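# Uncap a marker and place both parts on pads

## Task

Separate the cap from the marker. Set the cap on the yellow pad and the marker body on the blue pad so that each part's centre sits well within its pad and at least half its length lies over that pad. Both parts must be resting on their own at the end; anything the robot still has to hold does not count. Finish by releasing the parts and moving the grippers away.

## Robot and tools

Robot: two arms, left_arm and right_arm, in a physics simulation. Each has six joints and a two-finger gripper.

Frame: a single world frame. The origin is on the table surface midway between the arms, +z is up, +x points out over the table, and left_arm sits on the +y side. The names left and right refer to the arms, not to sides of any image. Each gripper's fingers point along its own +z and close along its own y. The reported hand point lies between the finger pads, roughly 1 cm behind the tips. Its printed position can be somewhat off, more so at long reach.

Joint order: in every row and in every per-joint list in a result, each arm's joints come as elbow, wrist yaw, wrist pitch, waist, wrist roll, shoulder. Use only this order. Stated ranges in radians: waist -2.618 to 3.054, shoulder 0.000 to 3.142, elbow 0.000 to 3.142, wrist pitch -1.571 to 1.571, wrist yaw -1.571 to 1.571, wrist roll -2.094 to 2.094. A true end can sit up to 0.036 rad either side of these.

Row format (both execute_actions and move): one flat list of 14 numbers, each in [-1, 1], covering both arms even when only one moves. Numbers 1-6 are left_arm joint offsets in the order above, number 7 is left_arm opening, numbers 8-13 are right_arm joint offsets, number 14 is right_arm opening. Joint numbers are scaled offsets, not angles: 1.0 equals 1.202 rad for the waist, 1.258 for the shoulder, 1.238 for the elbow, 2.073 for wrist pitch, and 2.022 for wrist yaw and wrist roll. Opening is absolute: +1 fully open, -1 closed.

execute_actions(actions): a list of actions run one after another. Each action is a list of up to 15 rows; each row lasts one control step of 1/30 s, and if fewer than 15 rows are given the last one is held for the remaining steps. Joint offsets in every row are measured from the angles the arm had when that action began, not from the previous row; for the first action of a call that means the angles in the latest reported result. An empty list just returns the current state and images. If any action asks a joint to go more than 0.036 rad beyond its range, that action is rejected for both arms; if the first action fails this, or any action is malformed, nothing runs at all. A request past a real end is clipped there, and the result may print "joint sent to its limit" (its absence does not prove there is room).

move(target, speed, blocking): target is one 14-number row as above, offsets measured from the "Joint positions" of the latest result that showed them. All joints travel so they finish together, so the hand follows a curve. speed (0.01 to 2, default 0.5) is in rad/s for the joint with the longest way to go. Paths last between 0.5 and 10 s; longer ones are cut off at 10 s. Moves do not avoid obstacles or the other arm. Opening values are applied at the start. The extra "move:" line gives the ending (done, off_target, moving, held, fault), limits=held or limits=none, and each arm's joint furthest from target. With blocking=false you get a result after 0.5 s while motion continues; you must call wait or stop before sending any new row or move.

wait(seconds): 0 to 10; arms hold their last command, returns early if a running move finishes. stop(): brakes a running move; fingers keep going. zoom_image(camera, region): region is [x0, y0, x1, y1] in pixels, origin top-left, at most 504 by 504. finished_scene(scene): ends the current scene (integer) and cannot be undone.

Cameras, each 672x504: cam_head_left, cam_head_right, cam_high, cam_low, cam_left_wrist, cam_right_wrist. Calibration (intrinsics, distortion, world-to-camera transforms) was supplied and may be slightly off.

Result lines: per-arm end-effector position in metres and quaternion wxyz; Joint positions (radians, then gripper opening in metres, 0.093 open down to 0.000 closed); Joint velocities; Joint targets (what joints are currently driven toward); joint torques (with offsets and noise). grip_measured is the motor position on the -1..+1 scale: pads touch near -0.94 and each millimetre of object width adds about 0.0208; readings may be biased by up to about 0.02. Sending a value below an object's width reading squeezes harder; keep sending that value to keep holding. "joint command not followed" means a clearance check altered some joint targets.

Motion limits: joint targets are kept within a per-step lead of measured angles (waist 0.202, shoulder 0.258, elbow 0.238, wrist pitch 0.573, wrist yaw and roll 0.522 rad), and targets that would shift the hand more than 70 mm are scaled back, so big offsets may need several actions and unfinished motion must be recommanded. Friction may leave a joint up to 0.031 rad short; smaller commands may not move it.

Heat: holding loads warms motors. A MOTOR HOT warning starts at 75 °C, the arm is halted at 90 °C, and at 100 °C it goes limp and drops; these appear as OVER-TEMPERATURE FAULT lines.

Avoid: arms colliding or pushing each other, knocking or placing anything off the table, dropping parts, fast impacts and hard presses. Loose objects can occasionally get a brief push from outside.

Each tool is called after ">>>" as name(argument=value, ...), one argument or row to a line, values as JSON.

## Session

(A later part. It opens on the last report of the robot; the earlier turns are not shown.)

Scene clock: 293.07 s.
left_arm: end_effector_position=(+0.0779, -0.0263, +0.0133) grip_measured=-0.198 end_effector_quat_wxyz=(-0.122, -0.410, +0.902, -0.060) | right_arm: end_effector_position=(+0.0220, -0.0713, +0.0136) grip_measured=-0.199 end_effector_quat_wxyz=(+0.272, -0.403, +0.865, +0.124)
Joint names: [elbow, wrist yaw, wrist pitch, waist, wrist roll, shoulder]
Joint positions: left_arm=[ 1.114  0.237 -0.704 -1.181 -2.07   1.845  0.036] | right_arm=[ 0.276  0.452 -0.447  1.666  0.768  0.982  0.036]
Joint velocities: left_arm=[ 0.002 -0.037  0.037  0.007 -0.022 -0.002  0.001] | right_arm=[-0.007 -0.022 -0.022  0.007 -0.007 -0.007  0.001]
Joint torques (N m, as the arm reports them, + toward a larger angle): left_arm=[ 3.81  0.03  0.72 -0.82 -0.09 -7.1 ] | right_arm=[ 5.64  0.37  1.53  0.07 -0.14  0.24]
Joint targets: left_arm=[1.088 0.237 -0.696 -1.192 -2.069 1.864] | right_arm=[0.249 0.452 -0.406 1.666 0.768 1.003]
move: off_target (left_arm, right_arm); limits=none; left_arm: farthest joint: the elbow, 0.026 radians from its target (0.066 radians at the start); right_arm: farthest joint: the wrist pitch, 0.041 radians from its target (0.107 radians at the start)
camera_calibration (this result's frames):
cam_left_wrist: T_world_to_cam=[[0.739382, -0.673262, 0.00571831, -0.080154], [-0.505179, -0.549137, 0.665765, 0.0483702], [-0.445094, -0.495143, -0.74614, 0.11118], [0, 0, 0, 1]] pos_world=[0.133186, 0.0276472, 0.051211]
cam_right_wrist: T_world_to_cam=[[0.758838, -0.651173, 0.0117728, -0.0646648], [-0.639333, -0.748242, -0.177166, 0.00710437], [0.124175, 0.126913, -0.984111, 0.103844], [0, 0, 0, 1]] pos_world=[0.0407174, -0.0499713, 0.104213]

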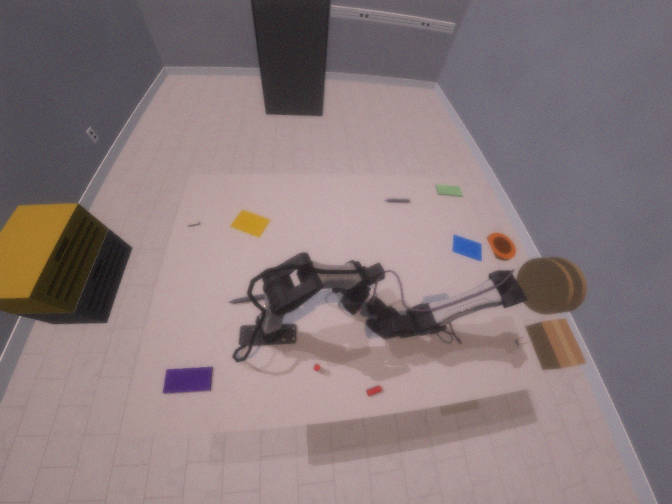

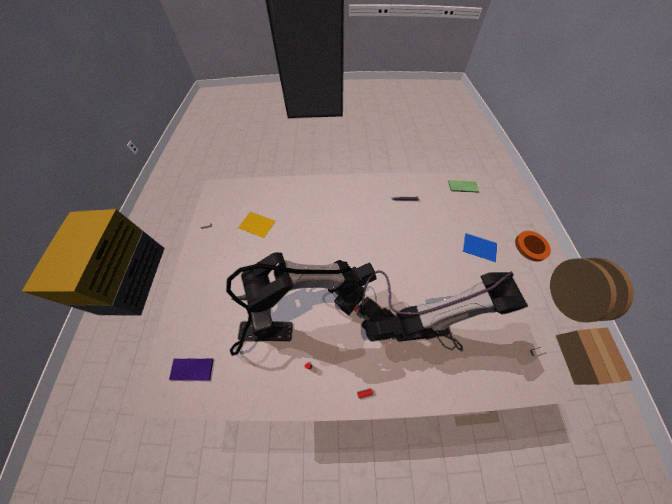

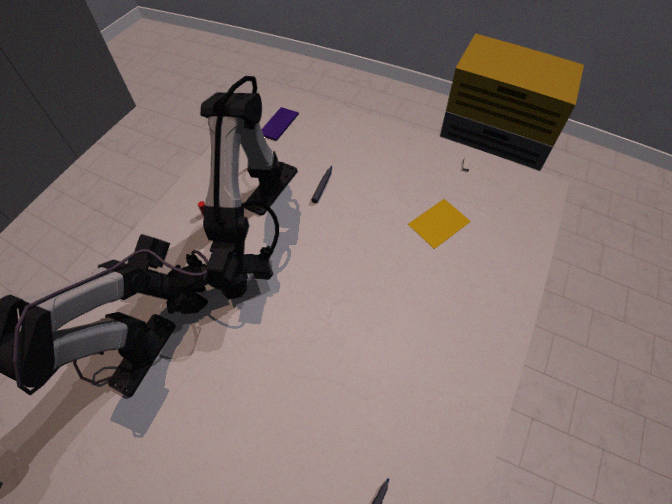

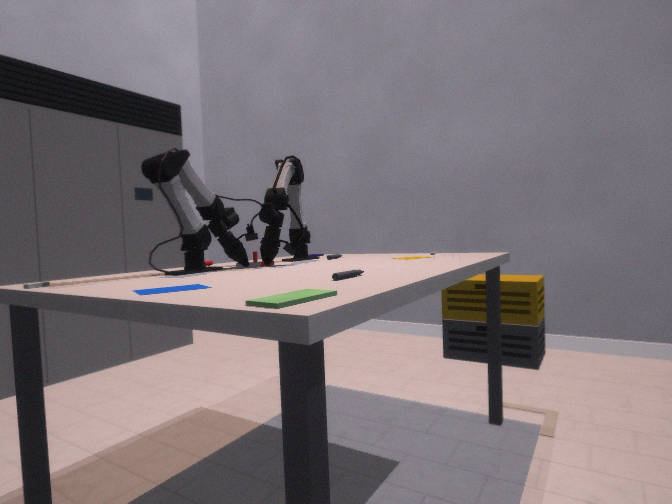

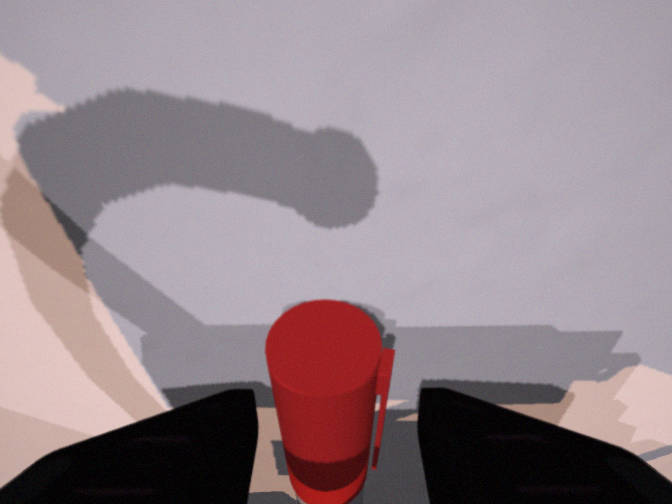

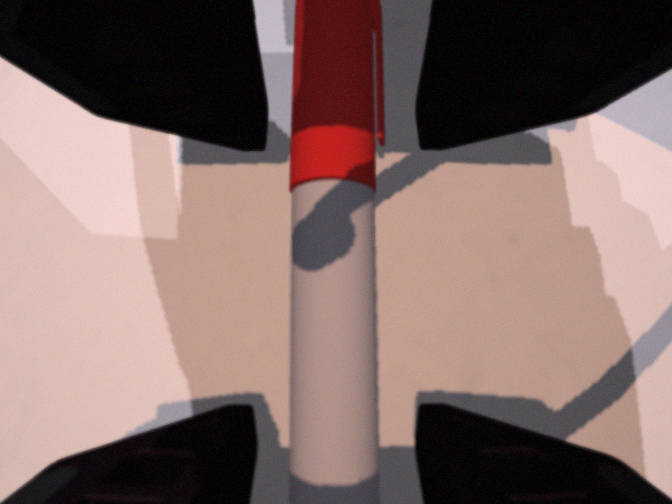

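>>> execute_actions(
  actions=[
    [[0,0,0,0,0,0,-0.24,0,0,0,0,0,0,-0.25],[0,0,0,0,0,0,-0.28,0,0,0,0,0,0,-0.30],[0,0,0,0,0,0,-0.32,0,0,0,0,0,0,-0.35],[0,0,0,0,0,0,-0.36,0,0,0,0,0,0,-0.40],[0,0,0,0,0,0,-0.40,0,0,0,0,0,0,-0.45],[0,0,0,0,0,0,-0.43,0,0,0,0,0,0,-0.49],[0,0,0,0,0,0,-0.46,0,0,0,0,0,0,-0.53],[0,0,0,0,0,0,-0.49,0,0,0,0,0,0,-0.56],[0,0,0,0,0,0,-0.52,0,0,0,0,0,0,-0.59],[0,0,0,0,0,0,-0.56,0,0,0,0,0,0,-0.63],[0,0,0,0,0,0,-0.60,0,0,0,0,0,0,-0.67],[0,0,0,0,0,0,-0.64,0,0,0,0,0,0,-0.71],[0,0,0,0,0,0,-0.68,0,0,0,0,0,0,-0.75],[0,0,0,0,0,0,-0.73,0,0,0,0,0,0,-0.80],[0,0,0,0,0,0,-0.78,0,0,0,0,0,0,-0.85]],
  ],
)

Scene clock: 305.70 s.
left_arm: end_effector_position=(+0.0773, -0.0258, +0.0132) grip_measured=-0.700 end_effector_quat_wxyz=(-0.123, -0.410, +0.902, -0.058) | right_arm: end_effector_position=(+0.0215, -0.0705, +0.0138) grip_measured=-0.723 end_effector_quat_wxyz=(+0.271, -0.403, +0.865, +0.126)
Joint names: [elbow, wrist yaw, wrist pitch, waist, wrist roll, shoulder]
Joint positions: left_arm=[ 1.114  0.239 -0.707 -1.181 -2.07   1.845  0.012] | right_arm=[ 0.276  0.45  -0.443  1.666  0.768  0.982  0.01 ]
Joint velocities: left_arm=[ 0.007  0.11   0.007 -0.002  0.037  0.002  0.   ] | right_arm=[ 0.002  0.007  0.051 -0.002  0.007 -0.017 -0.001]
Joint torques (N m, as the arm reports them, + toward a larger angle): left_arm=[ 5.5   0.02  0.67  0.17 -0.09 -8.54] | right_arm=[ 8.06  0.4   1.11  0.06 -0.14 -1.61]
Joint targets: left_arm=[1.114 0.237 -0.705 -1.181 -2.070 1.845] | right_arm=[0.276 0.453 -0.447 1.666 0.768 0.982]
camera_calibration (this result's frames):
cam_left_wrist: T_world_to_cam=[[0.739221, -0.67346, 0.00214433, -0.0793076], [-0.50341, -0.550445, 0.666025, 0.0482412], [-0.44736, -0.493419, -0.745927, 0.111414], [0, 0, 0, 1]] pos_world=[0.132753, 0.0281172, 0.0511466]
cam_right_wrist: T_world_to_cam=[[0.759575, -0.650376, 0.00757452, -0.0637044], [-0.639046, -0.748409, -0.177494, 0.00730669], [0.121107, 0.129979, -0.984093, 0.104236], [0, 0, 0, 1]] pos_world=[0.0404339, -0.049512, 0.104357]

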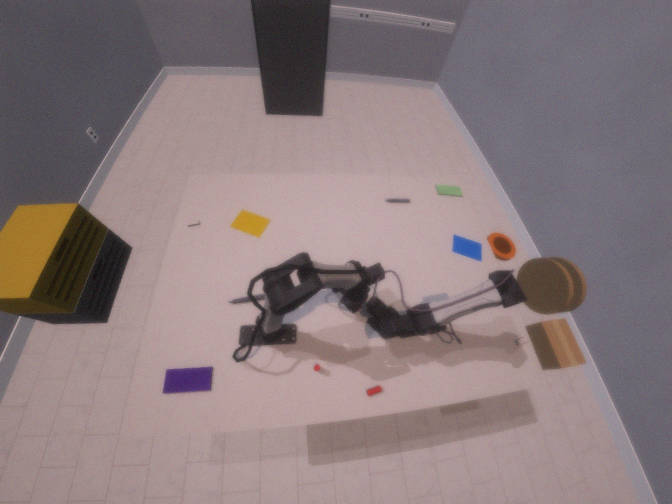

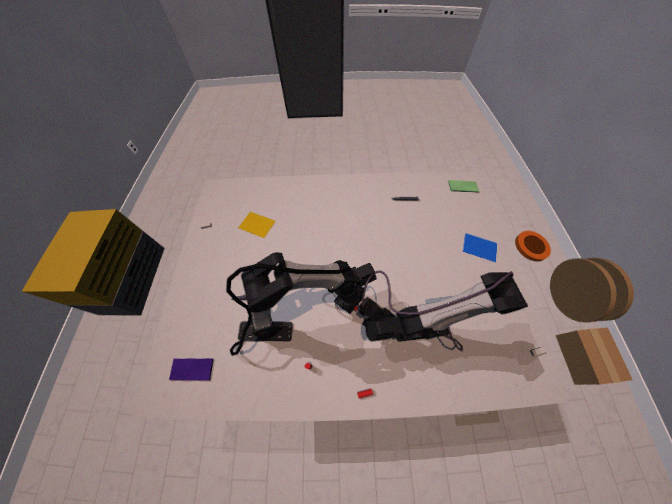

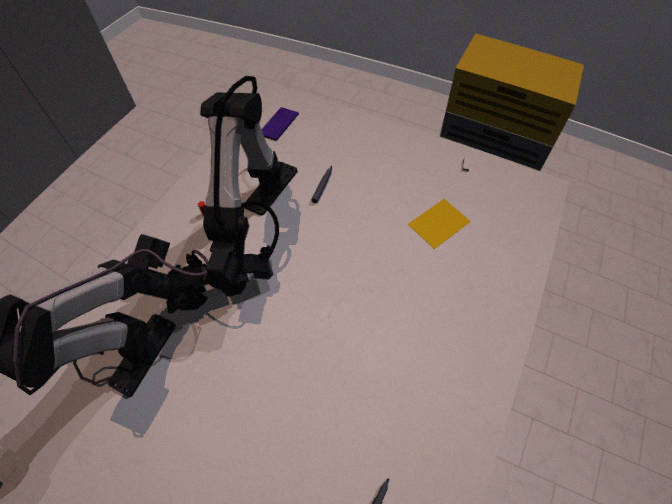

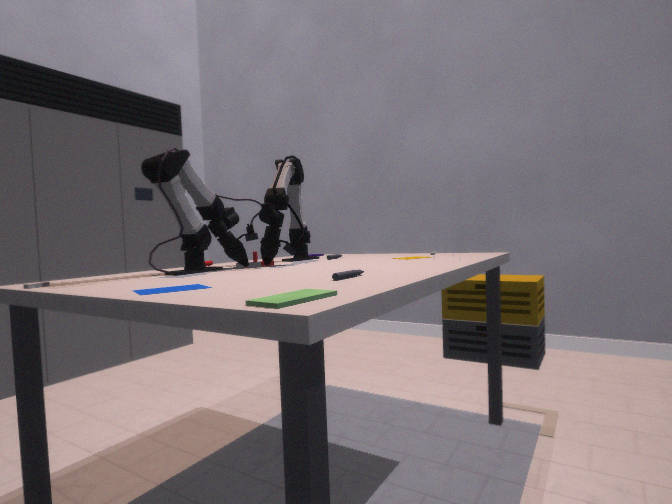

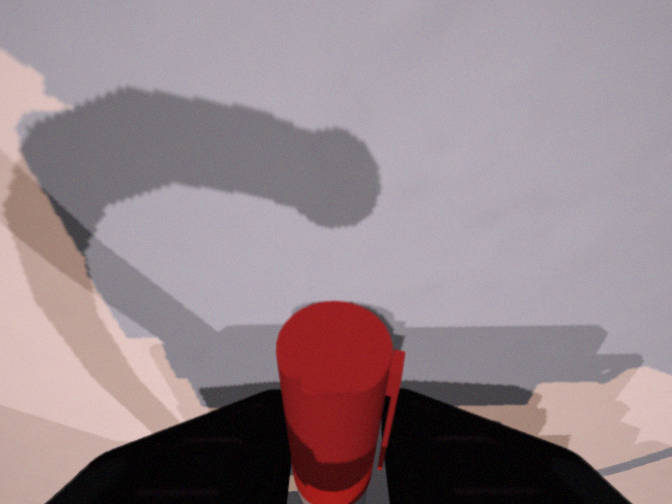

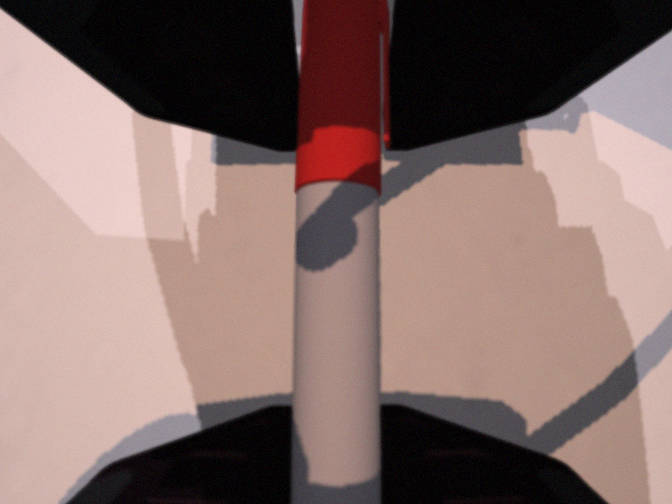

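>>> move(
  target=[0.1034, 0.0, -0.0907, 0.0, 0.0, -0.0676, -0.78, 0.1422, 0.0, -0.1322, 0.0, 0.0, -0.0962, -0.85],
  speed=0.4,
)

Scene clock: 337.87 s.
left_arm: end_effector_position=(+0.0765, -0.0248, +0.0581) grip_measured=-0.700 end_effector_quat_wxyz=(-0.124, -0.410, +0.902, -0.057) | right_arm: end_effector_position=(+0.0210, -0.0700, +0.0583) grip_measured=-0.723 end_effector_quat_wxyz=(+0.270, -0.403, +0.865, +0.128)
Joint names: [elbow, wrist yaw, wrist pitch, waist, wrist roll, shoulder]
Joint positions: left_arm=[ 1.218  0.242 -0.883 -1.181 -2.07   1.774  0.012] | right_arm=[ 0.427  0.447 -0.693  1.666  0.768  0.879  0.01 ]
Joint velocities: left_arm=[-0.002  0.022  0.022  0.022 -0.037 -0.007  0.   ] | right_arm=[-0.002  0.051  0.022 -0.002 -0.022  0.007 -0.   ]
Joint torques (N m, as the arm reports them, + toward a larger angle): left_arm=[ 7.48  0.    0.52  0.06 -0.09 -9.31] | right_arm=[10.84  0.4   0.93  0.06 -0.15 -2.87]
Joint targets: left_arm=[1.242 0.239 -0.895 -1.181 -2.070 1.760] | right_arm=[0.452 0.450 -0.717 1.666 0.768 0.861]
move: off_target (left_arm, right_arm); limits=none; left_arm: farthest joint: the elbow, 0.024 radians from its target (0.128 radians at the start); right_arm: farthest joint: the elbow, 0.025 radians from its target (0.176 radians at the start)
camera_calibration (this result's frames):
cam_left_wrist: T_world_to_cam=[[0.738987, -0.67372, -0.0000572457, -0.0779628], [-0.501682, -0.550339, 0.667414, 0.0182484], [-0.449682, -0.493182, -0.744687, 0.145118], [0, 0, 0, 1]] pos_world=[0.132025, 0.0290873, 0.0958838]
cam_right_wrist: T_world_to_cam=[[0.760304, -0.649563, 0.00220861, -0.0629297], [-0.638798, -0.748312, -0.17879, 0.0153815], [0.117788, 0.134524, -0.983885, 0.148365], [0, 0, 0, 1]] pos_world=[0.0401957, -0.0493253, 0.148863]

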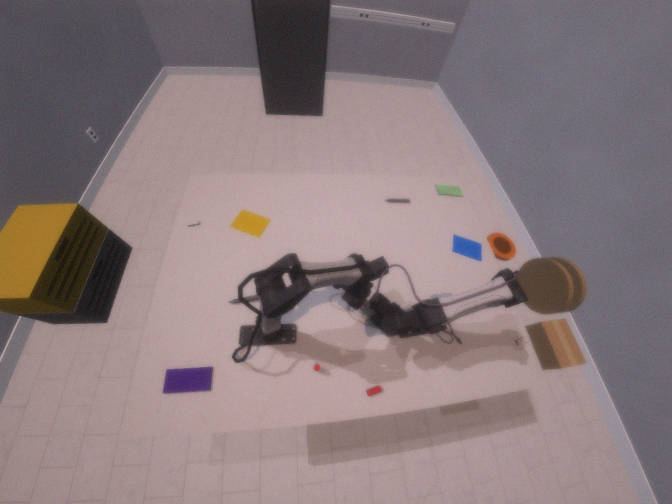

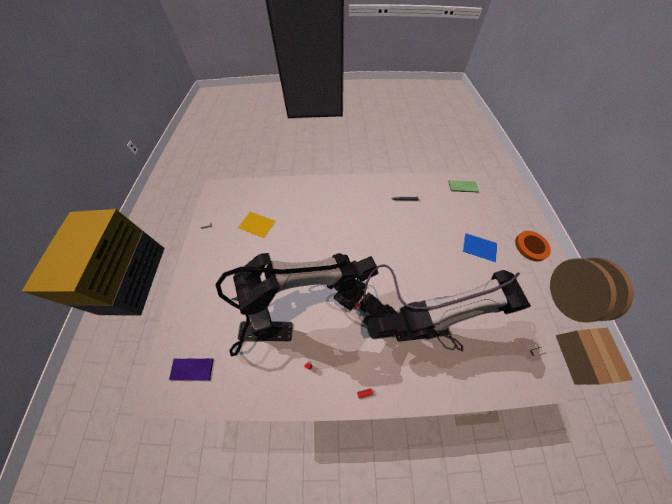

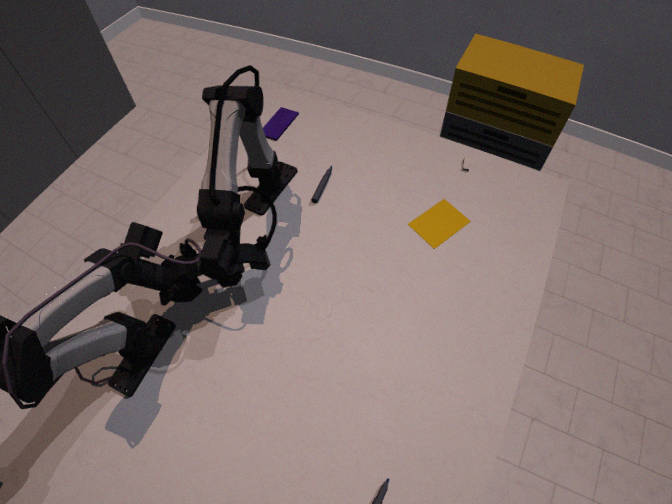

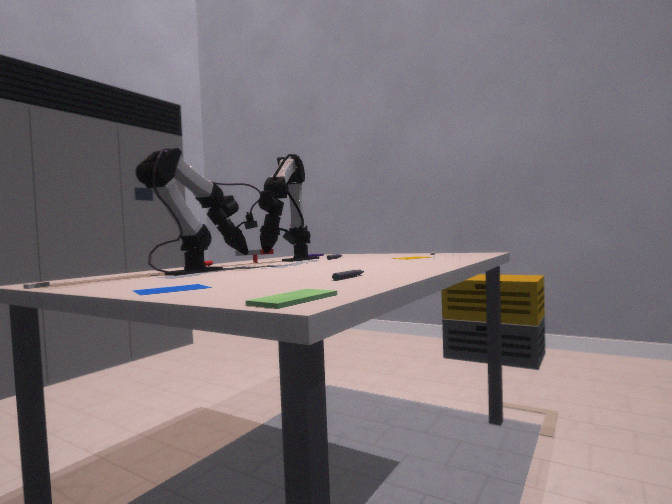

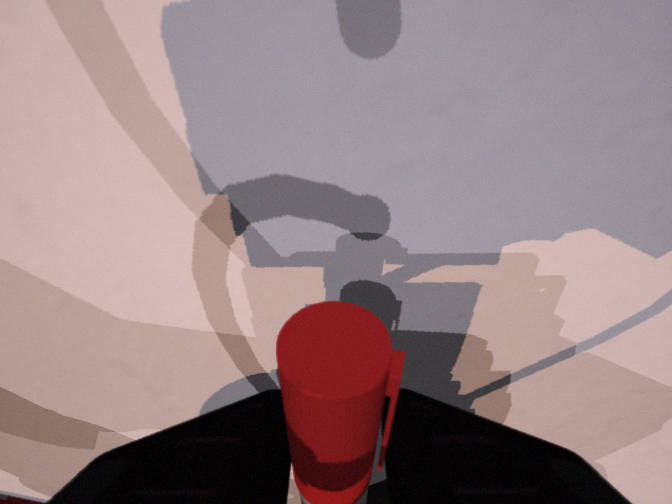

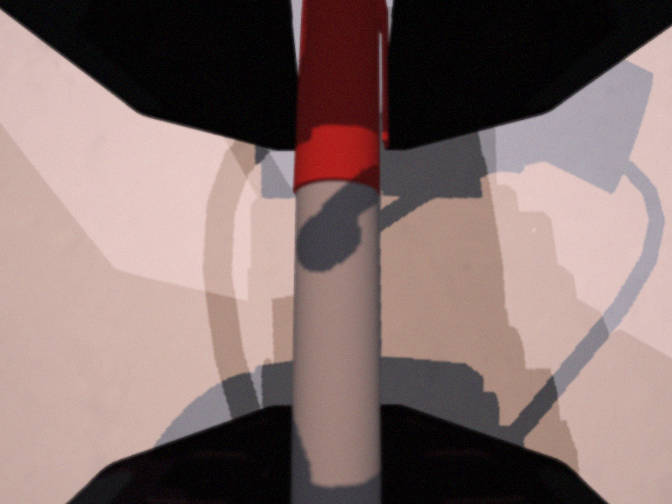

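>>> execute_actions(
  actions=[
    [[-0.0008,-0.0033,-0.0025,0.0014,0,0,-0.78,-0.0009,-0.0022,-0.0030,0.0005,0,0,-0.85],[-0.0017,-0.0066,-0.0049,0.0028,0,0,-0.78,-0.0017,-0.0044,-0.0060,0.0009,0,0,-0.85],[-0.0025,-0.0099,-0.0074,0.0042,0,0,-0.78,-0.0026,-0.0067,-0.0090,0.0014,0,0,-0.85],[-0.0033,-0.0132,-0.0098,0.0056,0,0,-0.78,-0.0035,-0.0089,-0.0120,0.0019,0,0,-0.85],[-0.0042,-0.0165,-0.0123,0.0070,0,0,-0.78,-0.0043,-0.0111,-0.0150,0.0023,0,0,-0.85],[-0.0050,-0.0198,-0.0147,0.0084,0,0,-0.78,-0.0052,-0.0133,-0.0180,0.0028,0,0,-0.85],[-0.0058,-0.0231,-0.0172,0.0098,0,0,-0.78,-0.0061,-0.0155,-0.0210,0.0033,0,0,-0.85],[-0.0066,-0.0264,-0.0196,0.0112,0,0,-0.78,-0.0069,-0.0177,-0.0240,0.0037,0,0,-0.85],[-0.0075,-0.0297,-0.0221,0.0126,0,0,-0.78,-0.0078,-0.0200,-0.0270,0.0042,0,0,-0.85],[-0.0083,-0.0330,-0.0245,0.0140,0,0,-0.78,-0.0087,-0.0222,-0.0300,0.0047,0,0,-0.85],[-0.0091,-0.0363,-0.0270,0.0154,0,0,-0.78,-0.0095,-0.0244,-0.0330,0.0051,0,0,-0.85],[-0.0100,-0.0396,-0.0295,0.0168,0,0,-0.78,-0.0104,-0.0266,-0.0360,0.0056,0,0,-0.85],[-0.0108,-0.0429,-0.0319,0.0182,0,0,-0.78,-0.0113,-0.0288,-0.0389,0.0061,0,0,-0.85],[-0.0116,-0.0462,-0.0344,0.0196,0,0,-0.78,-0.0122,-0.0310,-0.0419,0.0065,0,0,-0.85],[-0.0125,-0.0495,-0.0368,0.0210,0,0,-0.78,-0.0130,-0.0333,-0.0449,0.0070,0,0,-0.85]],
  ],
)

Scene clock: 353.80 s.
left_arm: end_effector_position=(+0.0775, -0.0230, +0.0576) grip_measured=-0.700 end_effector_quat_wxyz=(-0.119, -0.411, +0.902, -0.055) | right_arm: end_effector_position=(+0.0204, -0.0704, +0.0577) grip_measured=-0.723 end_effector_quat_wxyz=(+0.268, -0.404, +0.865, +0.128)
Joint names: [elbow, wrist yaw, wrist pitch, waist, wrist roll, shoulder]
Joint positions: left_arm=[ 1.218  0.232 -0.888 -1.181 -2.07   1.774  0.012] | right_arm=[ 0.427  0.443 -0.695  1.666  0.768  0.879  0.01 ]
Joint velocities: left_arm=[ 0.002  0.037  0.037 -0.017  0.007 -0.002  0.001] | right_arm=[ 0.007 -0.022 -0.037  0.007 -0.022 -0.002 -0.001]
Joint torques (N m, as the arm reports them, + toward a larger angle): left_arm=[ 4.85 -0.75 -0.05  1.91 -0.11 -8.32] | right_arm=[ 7.22 -0.26  0.27  0.71 -0.14 -1.35]
Joint targets: left_arm=[1.202 0.142 -0.959 -1.155 -2.070 1.774] | right_arm=[0.411 0.380 -0.786 1.675 0.768 0.879]
camera_calibration (this result's frames):
cam_left_wrist: T_world_to_cam=[[0.739847, -0.672775, -0.000806622, -0.0775225], [-0.505679, -0.556883, 0.658915, 0.0207857], [-0.443751, -0.487089, -0.752217, 0.146169], [0, 0, 0, 1]] pos_world=[0.132728, 0.0306172, 0.096192]
cam_right_wrist: T_world_to_cam=[[0.761536, -0.648121, 0.00128364, -0.0626085], [-0.638042, -0.750039, -0.174198, 0.014151], [0.113864, 0.131839, -0.98471, 0.14793], [0, 0, 0, 1]] pos_world=[0.0398636, -0.0494671, 0.148214]

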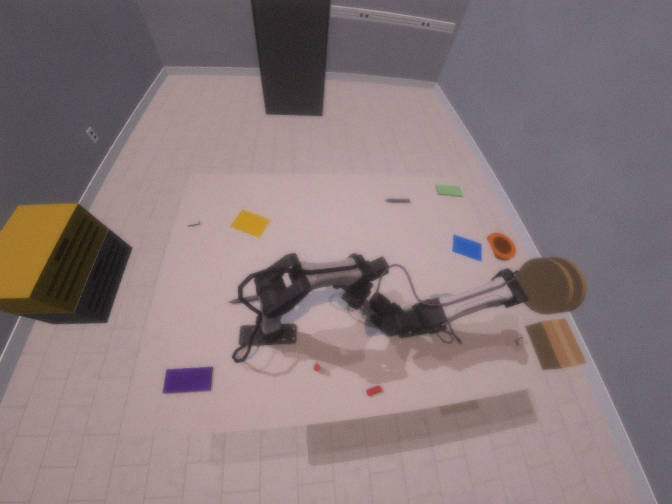

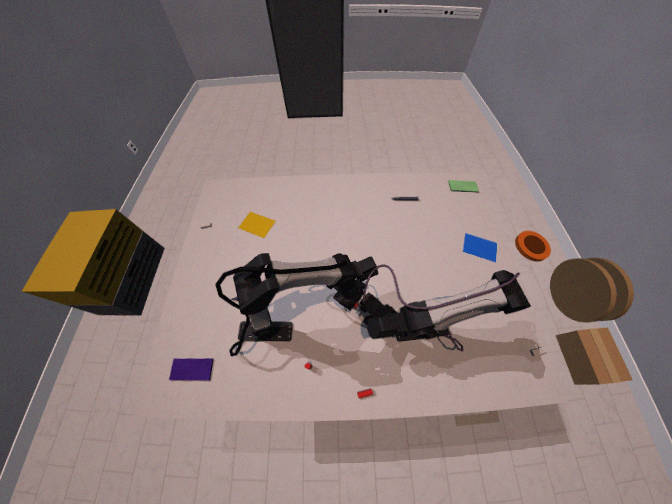

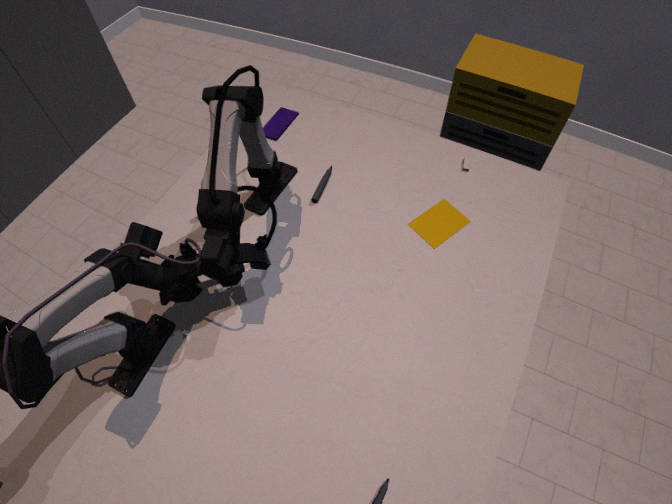

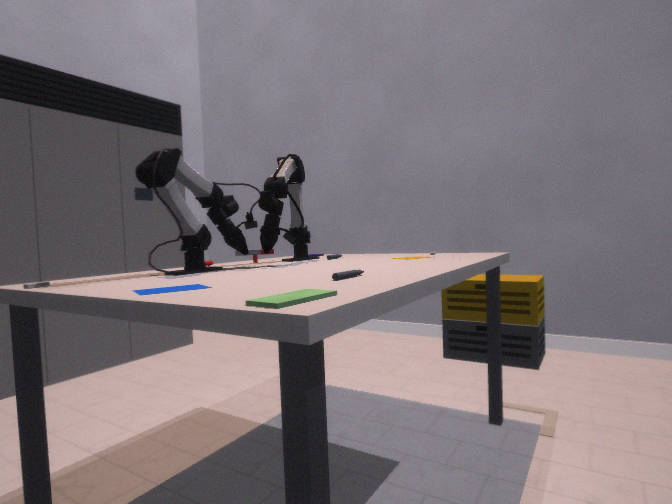

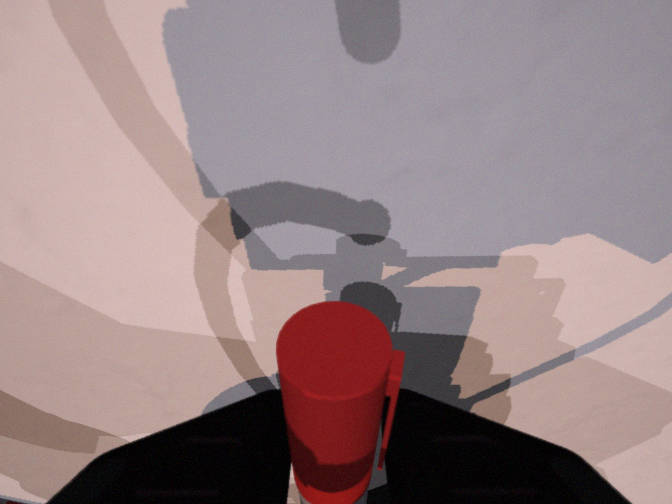

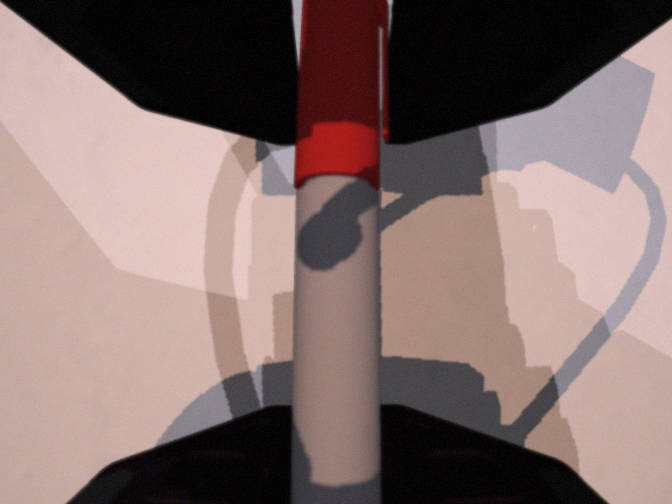

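>>> execute_actions(
  actions=[
    [[-0.0136,-0.0477,-0.0365,0.0233,0,0,-0.78,-0.0137,-0.0332,-0.0465,0.0079,0,0,-0.85],[-0.0143,-0.0508,-0.0388,0.0250,0,0,-0.78,-0.0144,-0.0353,-0.0492,0.0082,0,0,-0.85],[-0.0149,-0.0540,-0.0410,0.0267,0,0,-0.78,-0.0152,-0.0373,-0.0518,0.0086,0,0,-0.85],[-0.0156,-0.0571,-0.0433,0.0284,0,0,-0.78,-0.0159,-0.0394,-0.0545,0.0090,0,0,-0.85],[-0.0163,-0.0603,-0.0456,0.0301,0,0,-0.78,-0.0167,-0.0414,-0.0571,0.0093,0,0,-0.85],[-0.0170,-0.0635,-0.0479,0.0318,0,0,-0.78,-0.0174,-0.0434,-0.0597,0.0097,0,0,-0.85],[-0.0177,-0.0666,-0.0502,0.0335,0,0,-0.78,-0.0182,-0.0455,-0.0624,0.0101,0,0,-0.85],[-0.0183,-0.0698,-0.0524,0.0351,0,0,-0.78,-0.0189,-0.0475,-0.0650,0.0104,0,0,-0.85],[-0.0190,-0.0729,-0.0547,0.0368,0,0,-0.78,-0.0197,-0.0496,-0.0677,0.0108,0,0,-0.85],[-0.0197,-0.0761,-0.0570,0.0385,0,0,-0.78,-0.0204,-0.0516,-0.0703,0.0112,0,0,-0.85],[-0.0204,-0.0793,-0.0593,0.0402,0,0,-0.78,-0.0212,-0.0536,-0.0729,0.0115,0,0,-0.85],[-0.0211,-0.0824,-0.0616,0.0419,0,0,-0.78,-0.0219,-0.0557,-0.0756,0.0119,0,0,-0.85],[-0.0217,-0.0856,-0.0638,0.0436,0,0,-0.78,-0.0227,-0.0577,-0.0782,0.0123,0,0,-0.85],[-0.0224,-0.0887,-0.0661,0.0453,0,0,-0.78,-0.0234,-0.0598,-0.0809,0.0126,0,0,-0.85],[-0.0231,-0.0919,-0.0684,0.0470,0,0,-0.78,-0.0242,-0.0618,-0.0835,0.0130,0,0,-0.85]],
  ],
)

Scene clock: 368.27 s.
left_arm: end_effector_position=(+0.1047, +0.0119, +0.0520) grip_measured=-0.700 end_effector_quat_wxyz=(-0.046, -0.441, +0.896, -0.012) | right_arm: end_effector_position=(+0.0108, -0.0938, +0.0434) grip_measured=-0.723 end_effector_quat_wxyz=(+0.214, -0.428, +0.873, +0.092)
Joint names: [elbow, wrist yaw, wrist pitch, waist, wrist roll, shoulder]
Joint positions: left_arm=[ 1.218  0.091 -0.986 -1.135 -2.07   1.774  0.012] | right_arm=[ 0.427  0.356 -0.805  1.666  0.768  0.879  0.01 ]
Joint velocities: left_arm=[-0.007 -0.256 -0.183  0.022 -0.022  0.002 -0.001] | right_arm=[ 0.002 -0.242 -0.33   0.002 -0.007 -0.002 -0.   ]
Joint torques (N m, as the arm reports them, + toward a larger angle): left_arm=[ 3.82 -0.11  0.41  0.81 -0.1  -7.95] | right_arm=[ 5.74  0.27  0.88  1.21 -0.14 -1.16]
Joint targets: left_arm=[1.189 0.046 -1.030 -1.124 -2.070 1.774] | right_arm=[0.397 0.317 -0.868 1.682 0.768 0.879]
camera_calibration (this result's frames):
cam_left_wrist: T_world_to_cam=[[0.777846, -0.627969, -0.0246914, -0.0773994], [-0.525337, -0.671278, 0.522883, 0.068128], [-0.34493, -0.393752, -0.852047, 0.164757], [0, 0, 0, 1]] pos_world=[0.152825, 0.0620019, 0.102847]
cam_right_wrist: T_world_to_cam=[[0.782339, -0.622058, 0.0314456, -0.0694793], [-0.620766, -0.782853, -0.0423134, -0.0209832], [0.0509387, 0.0135831, -0.998609, 0.128183], [0, 0, 0, 1]] pos_world=[0.0348013, -0.061388, 0.129302]

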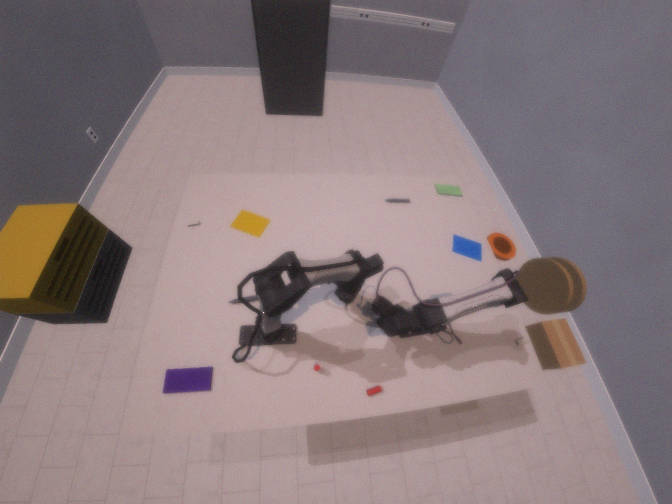

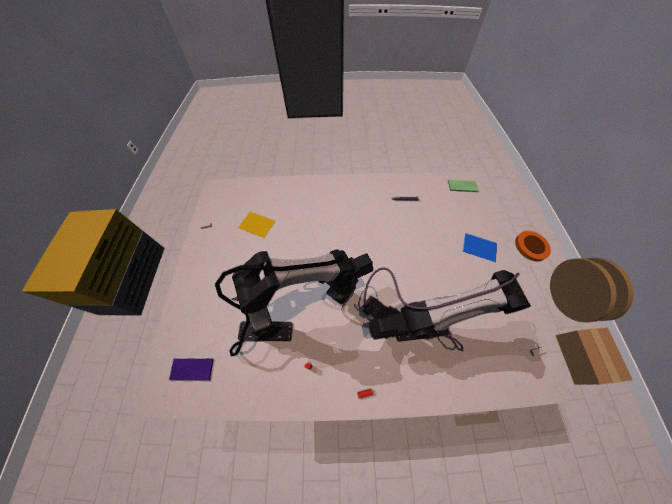

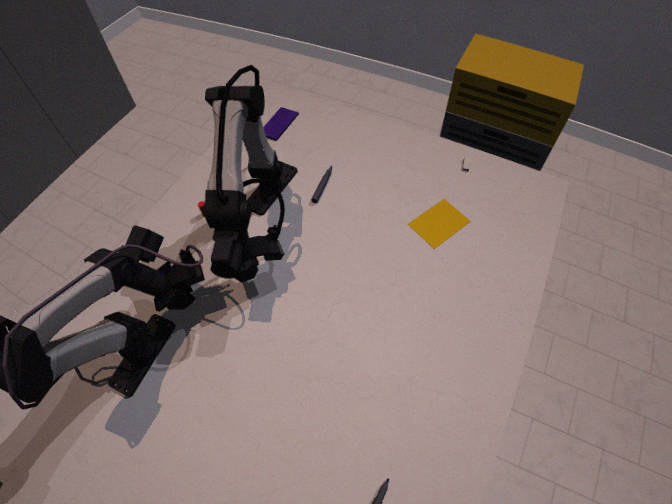

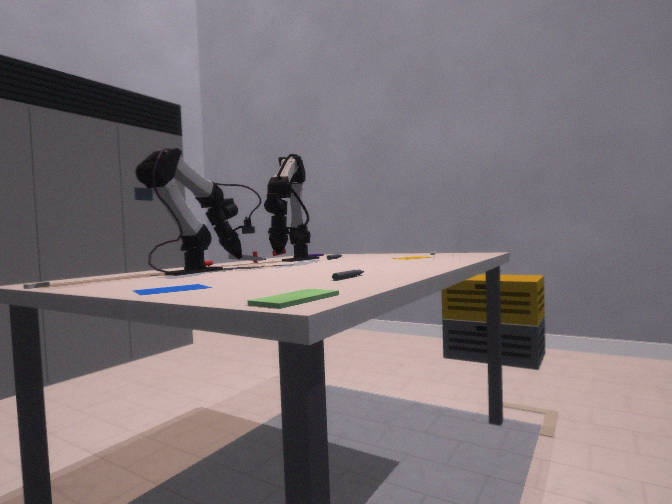

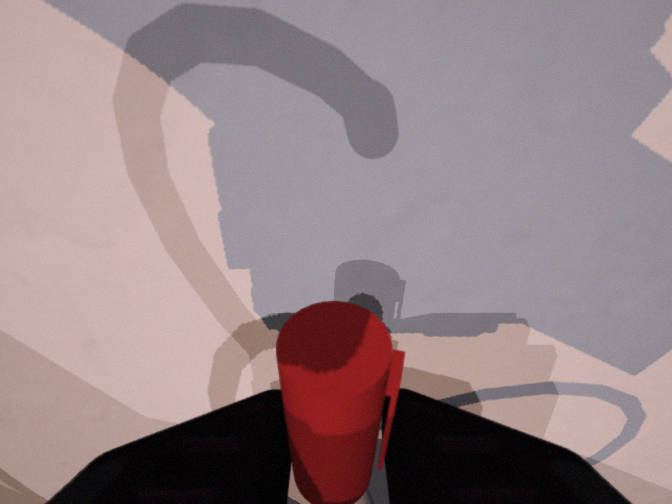

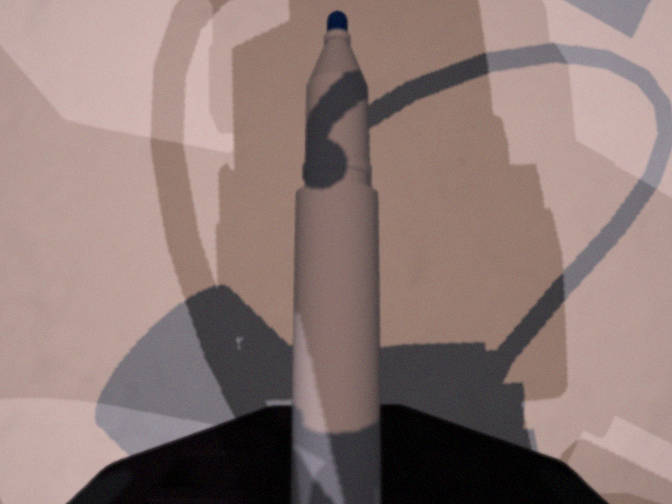

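>>> zoom_image(
  camera="cam_head_right",
  region=[440, 215, 520, 280],
)

>>> zoom_image(
  camera="cam_head_left",
  region=[430, 215, 510, 280],
)

>>> zoom_image(
  camera="cam_head_right",
  region=[220, 195, 300, 255],
)

>>> zoom_image(
  camera="cam_head_left",
  region=[210, 195, 290, 255],
)

>>> execute_actions(
  actions=[],
)

Region (440, 215, 520, 280) of cam_head_right's 672x504 image, scaled by 6.300, with more detail than that image has; it fills the top 410 rows of this view, and the rest is white.

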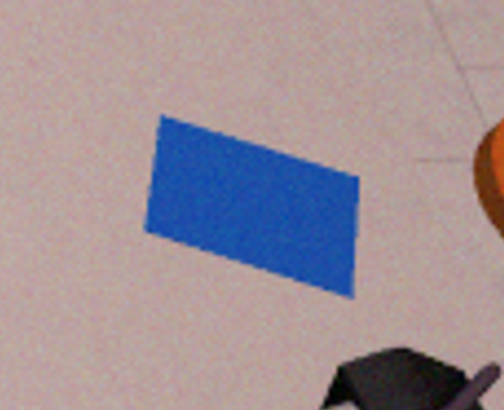

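Region (430, 215, 510, 280) of cam_head_left's 672x504 image, scaled by 6.300, with more detail than that image has; it fills the top 410 rows of this view, and the rest is white.

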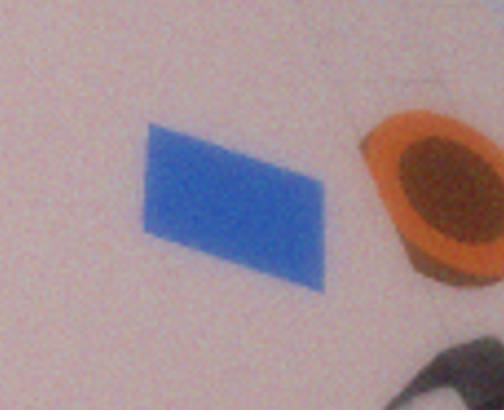

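Region (220, 195, 300, 255) of cam_head_right's 672x504 image, scaled by 6.300, with more detail than that image has; it fills the top 378 rows of this view, and the rest is white.

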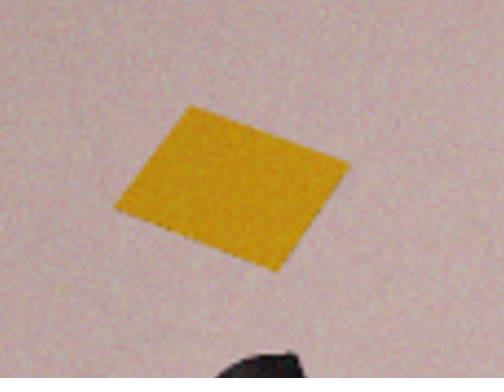

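Region (210, 195, 290, 255) of cam_head_left's 672x504 image, scaled by 6.300, with more detail than that image has; it fills the top 378 rows of this view, and the rest is white.

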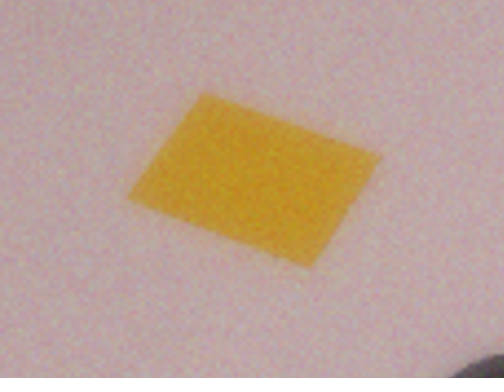

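Scene clock: 374.80 s.
left_arm: end_effector_position=(+0.1075, +0.0217, +0.0514) grip_measured=-0.700 end_effector_quat_wxyz=(-0.027, -0.443, +0.896, +0.003) | right_arm: end_effector_position=(+0.0072, -0.1046, +0.0384) grip_measured=-0.723 end_effector_quat_wxyz=(+0.192, -0.437, +0.875, +0.075)
Joint names: [elbow, wrist yaw, wrist pitch, waist, wrist roll, shoulder]
Joint positions: left_arm=[ 1.218  0.054 -1.018 -1.134 -2.07   1.774  0.012] | right_arm=[ 0.427  0.323 -0.853  1.666  0.768  0.879  0.01 ]
Joint velocities: left_arm=[-0.012 -0.081 -0.007  0.012 -0.051  0.007 -0.001] | right_arm=[-0.017  0.11  -0.022 -0.012 -0.037 -0.017 -0.001]
Joint torques (N m, as the arm reports them, + toward a larger angle): left_arm=[ 3.76 -0.16  0.24  0.82 -0.1  -8.  ] | right_arm=[ 5.65  0.26  0.72  1.18 -0.14 -0.96]
Joint targets: left_arm=[1.189 0.046 -1.030 -1.124 -2.070 1.774] | right_arm=[0.397 0.318 -0.868 1.682 0.768 0.879]
camera_calibration (this result's frames):
cam_left_wrist: T_world_to_cam=[[0.77948, -0.625379, -0.0362326, -0.0731747], [-0.534711, -0.694373, 0.481591, 0.0800916], [-0.326336, -0.356016, -0.875647, 0.167514], [0, 0, 0, 1]] pos_world=[0.15453, 0.0694891, 0.10546]
cam_right_wrist: T_world_to_cam=[[0.789109, -0.612579, 0.045327, -0.0729033], [-0.613631, -0.789481, 0.0132835, -0.0347415], [0.0276476, -0.0382962, -0.998884, 0.118307], [0, 0, 0, 1]] pos_world=[0.0329393, -0.0675561, 0.121941]

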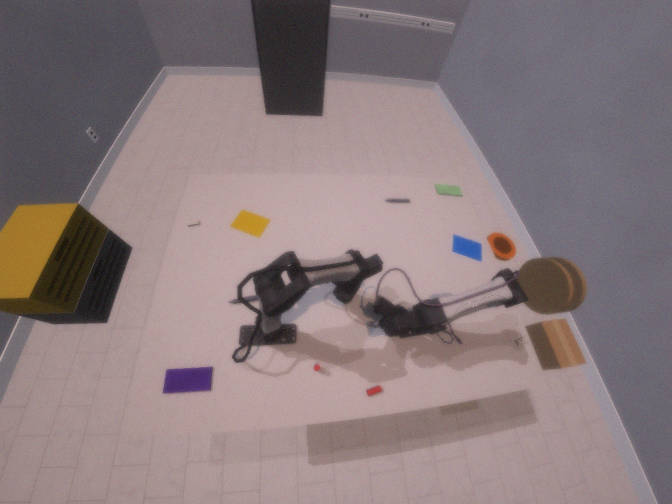

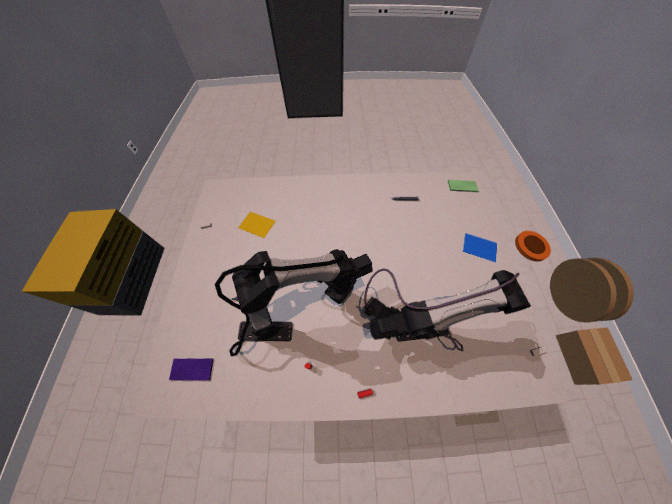

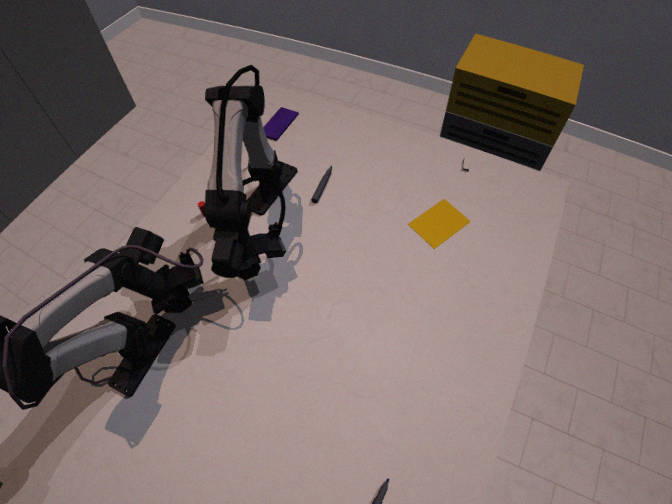

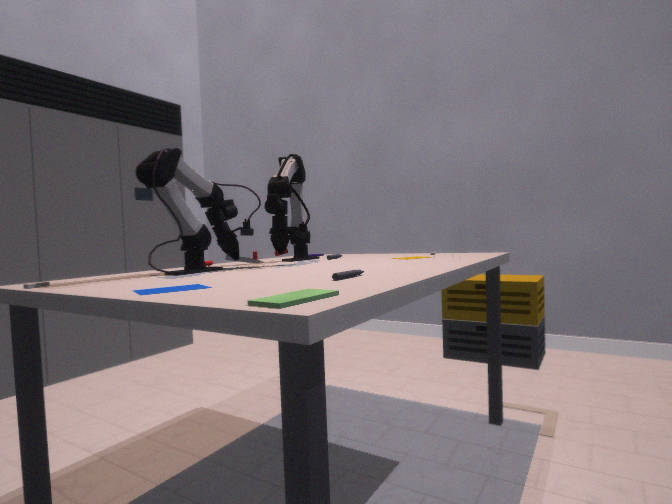

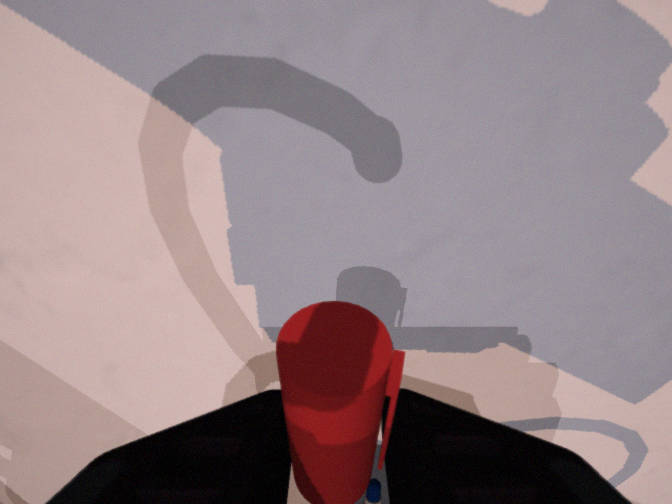

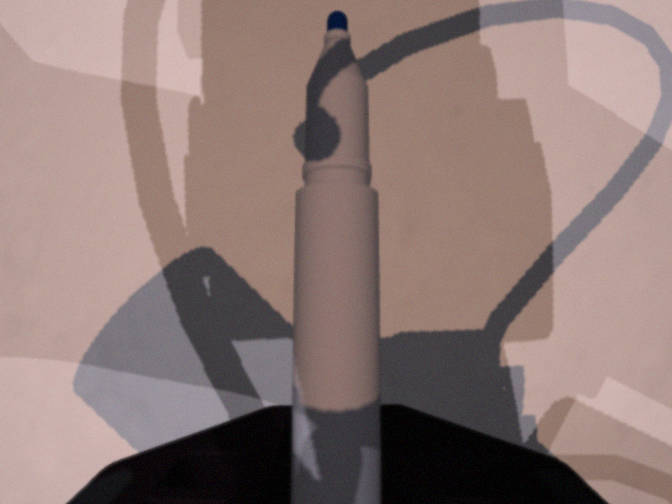

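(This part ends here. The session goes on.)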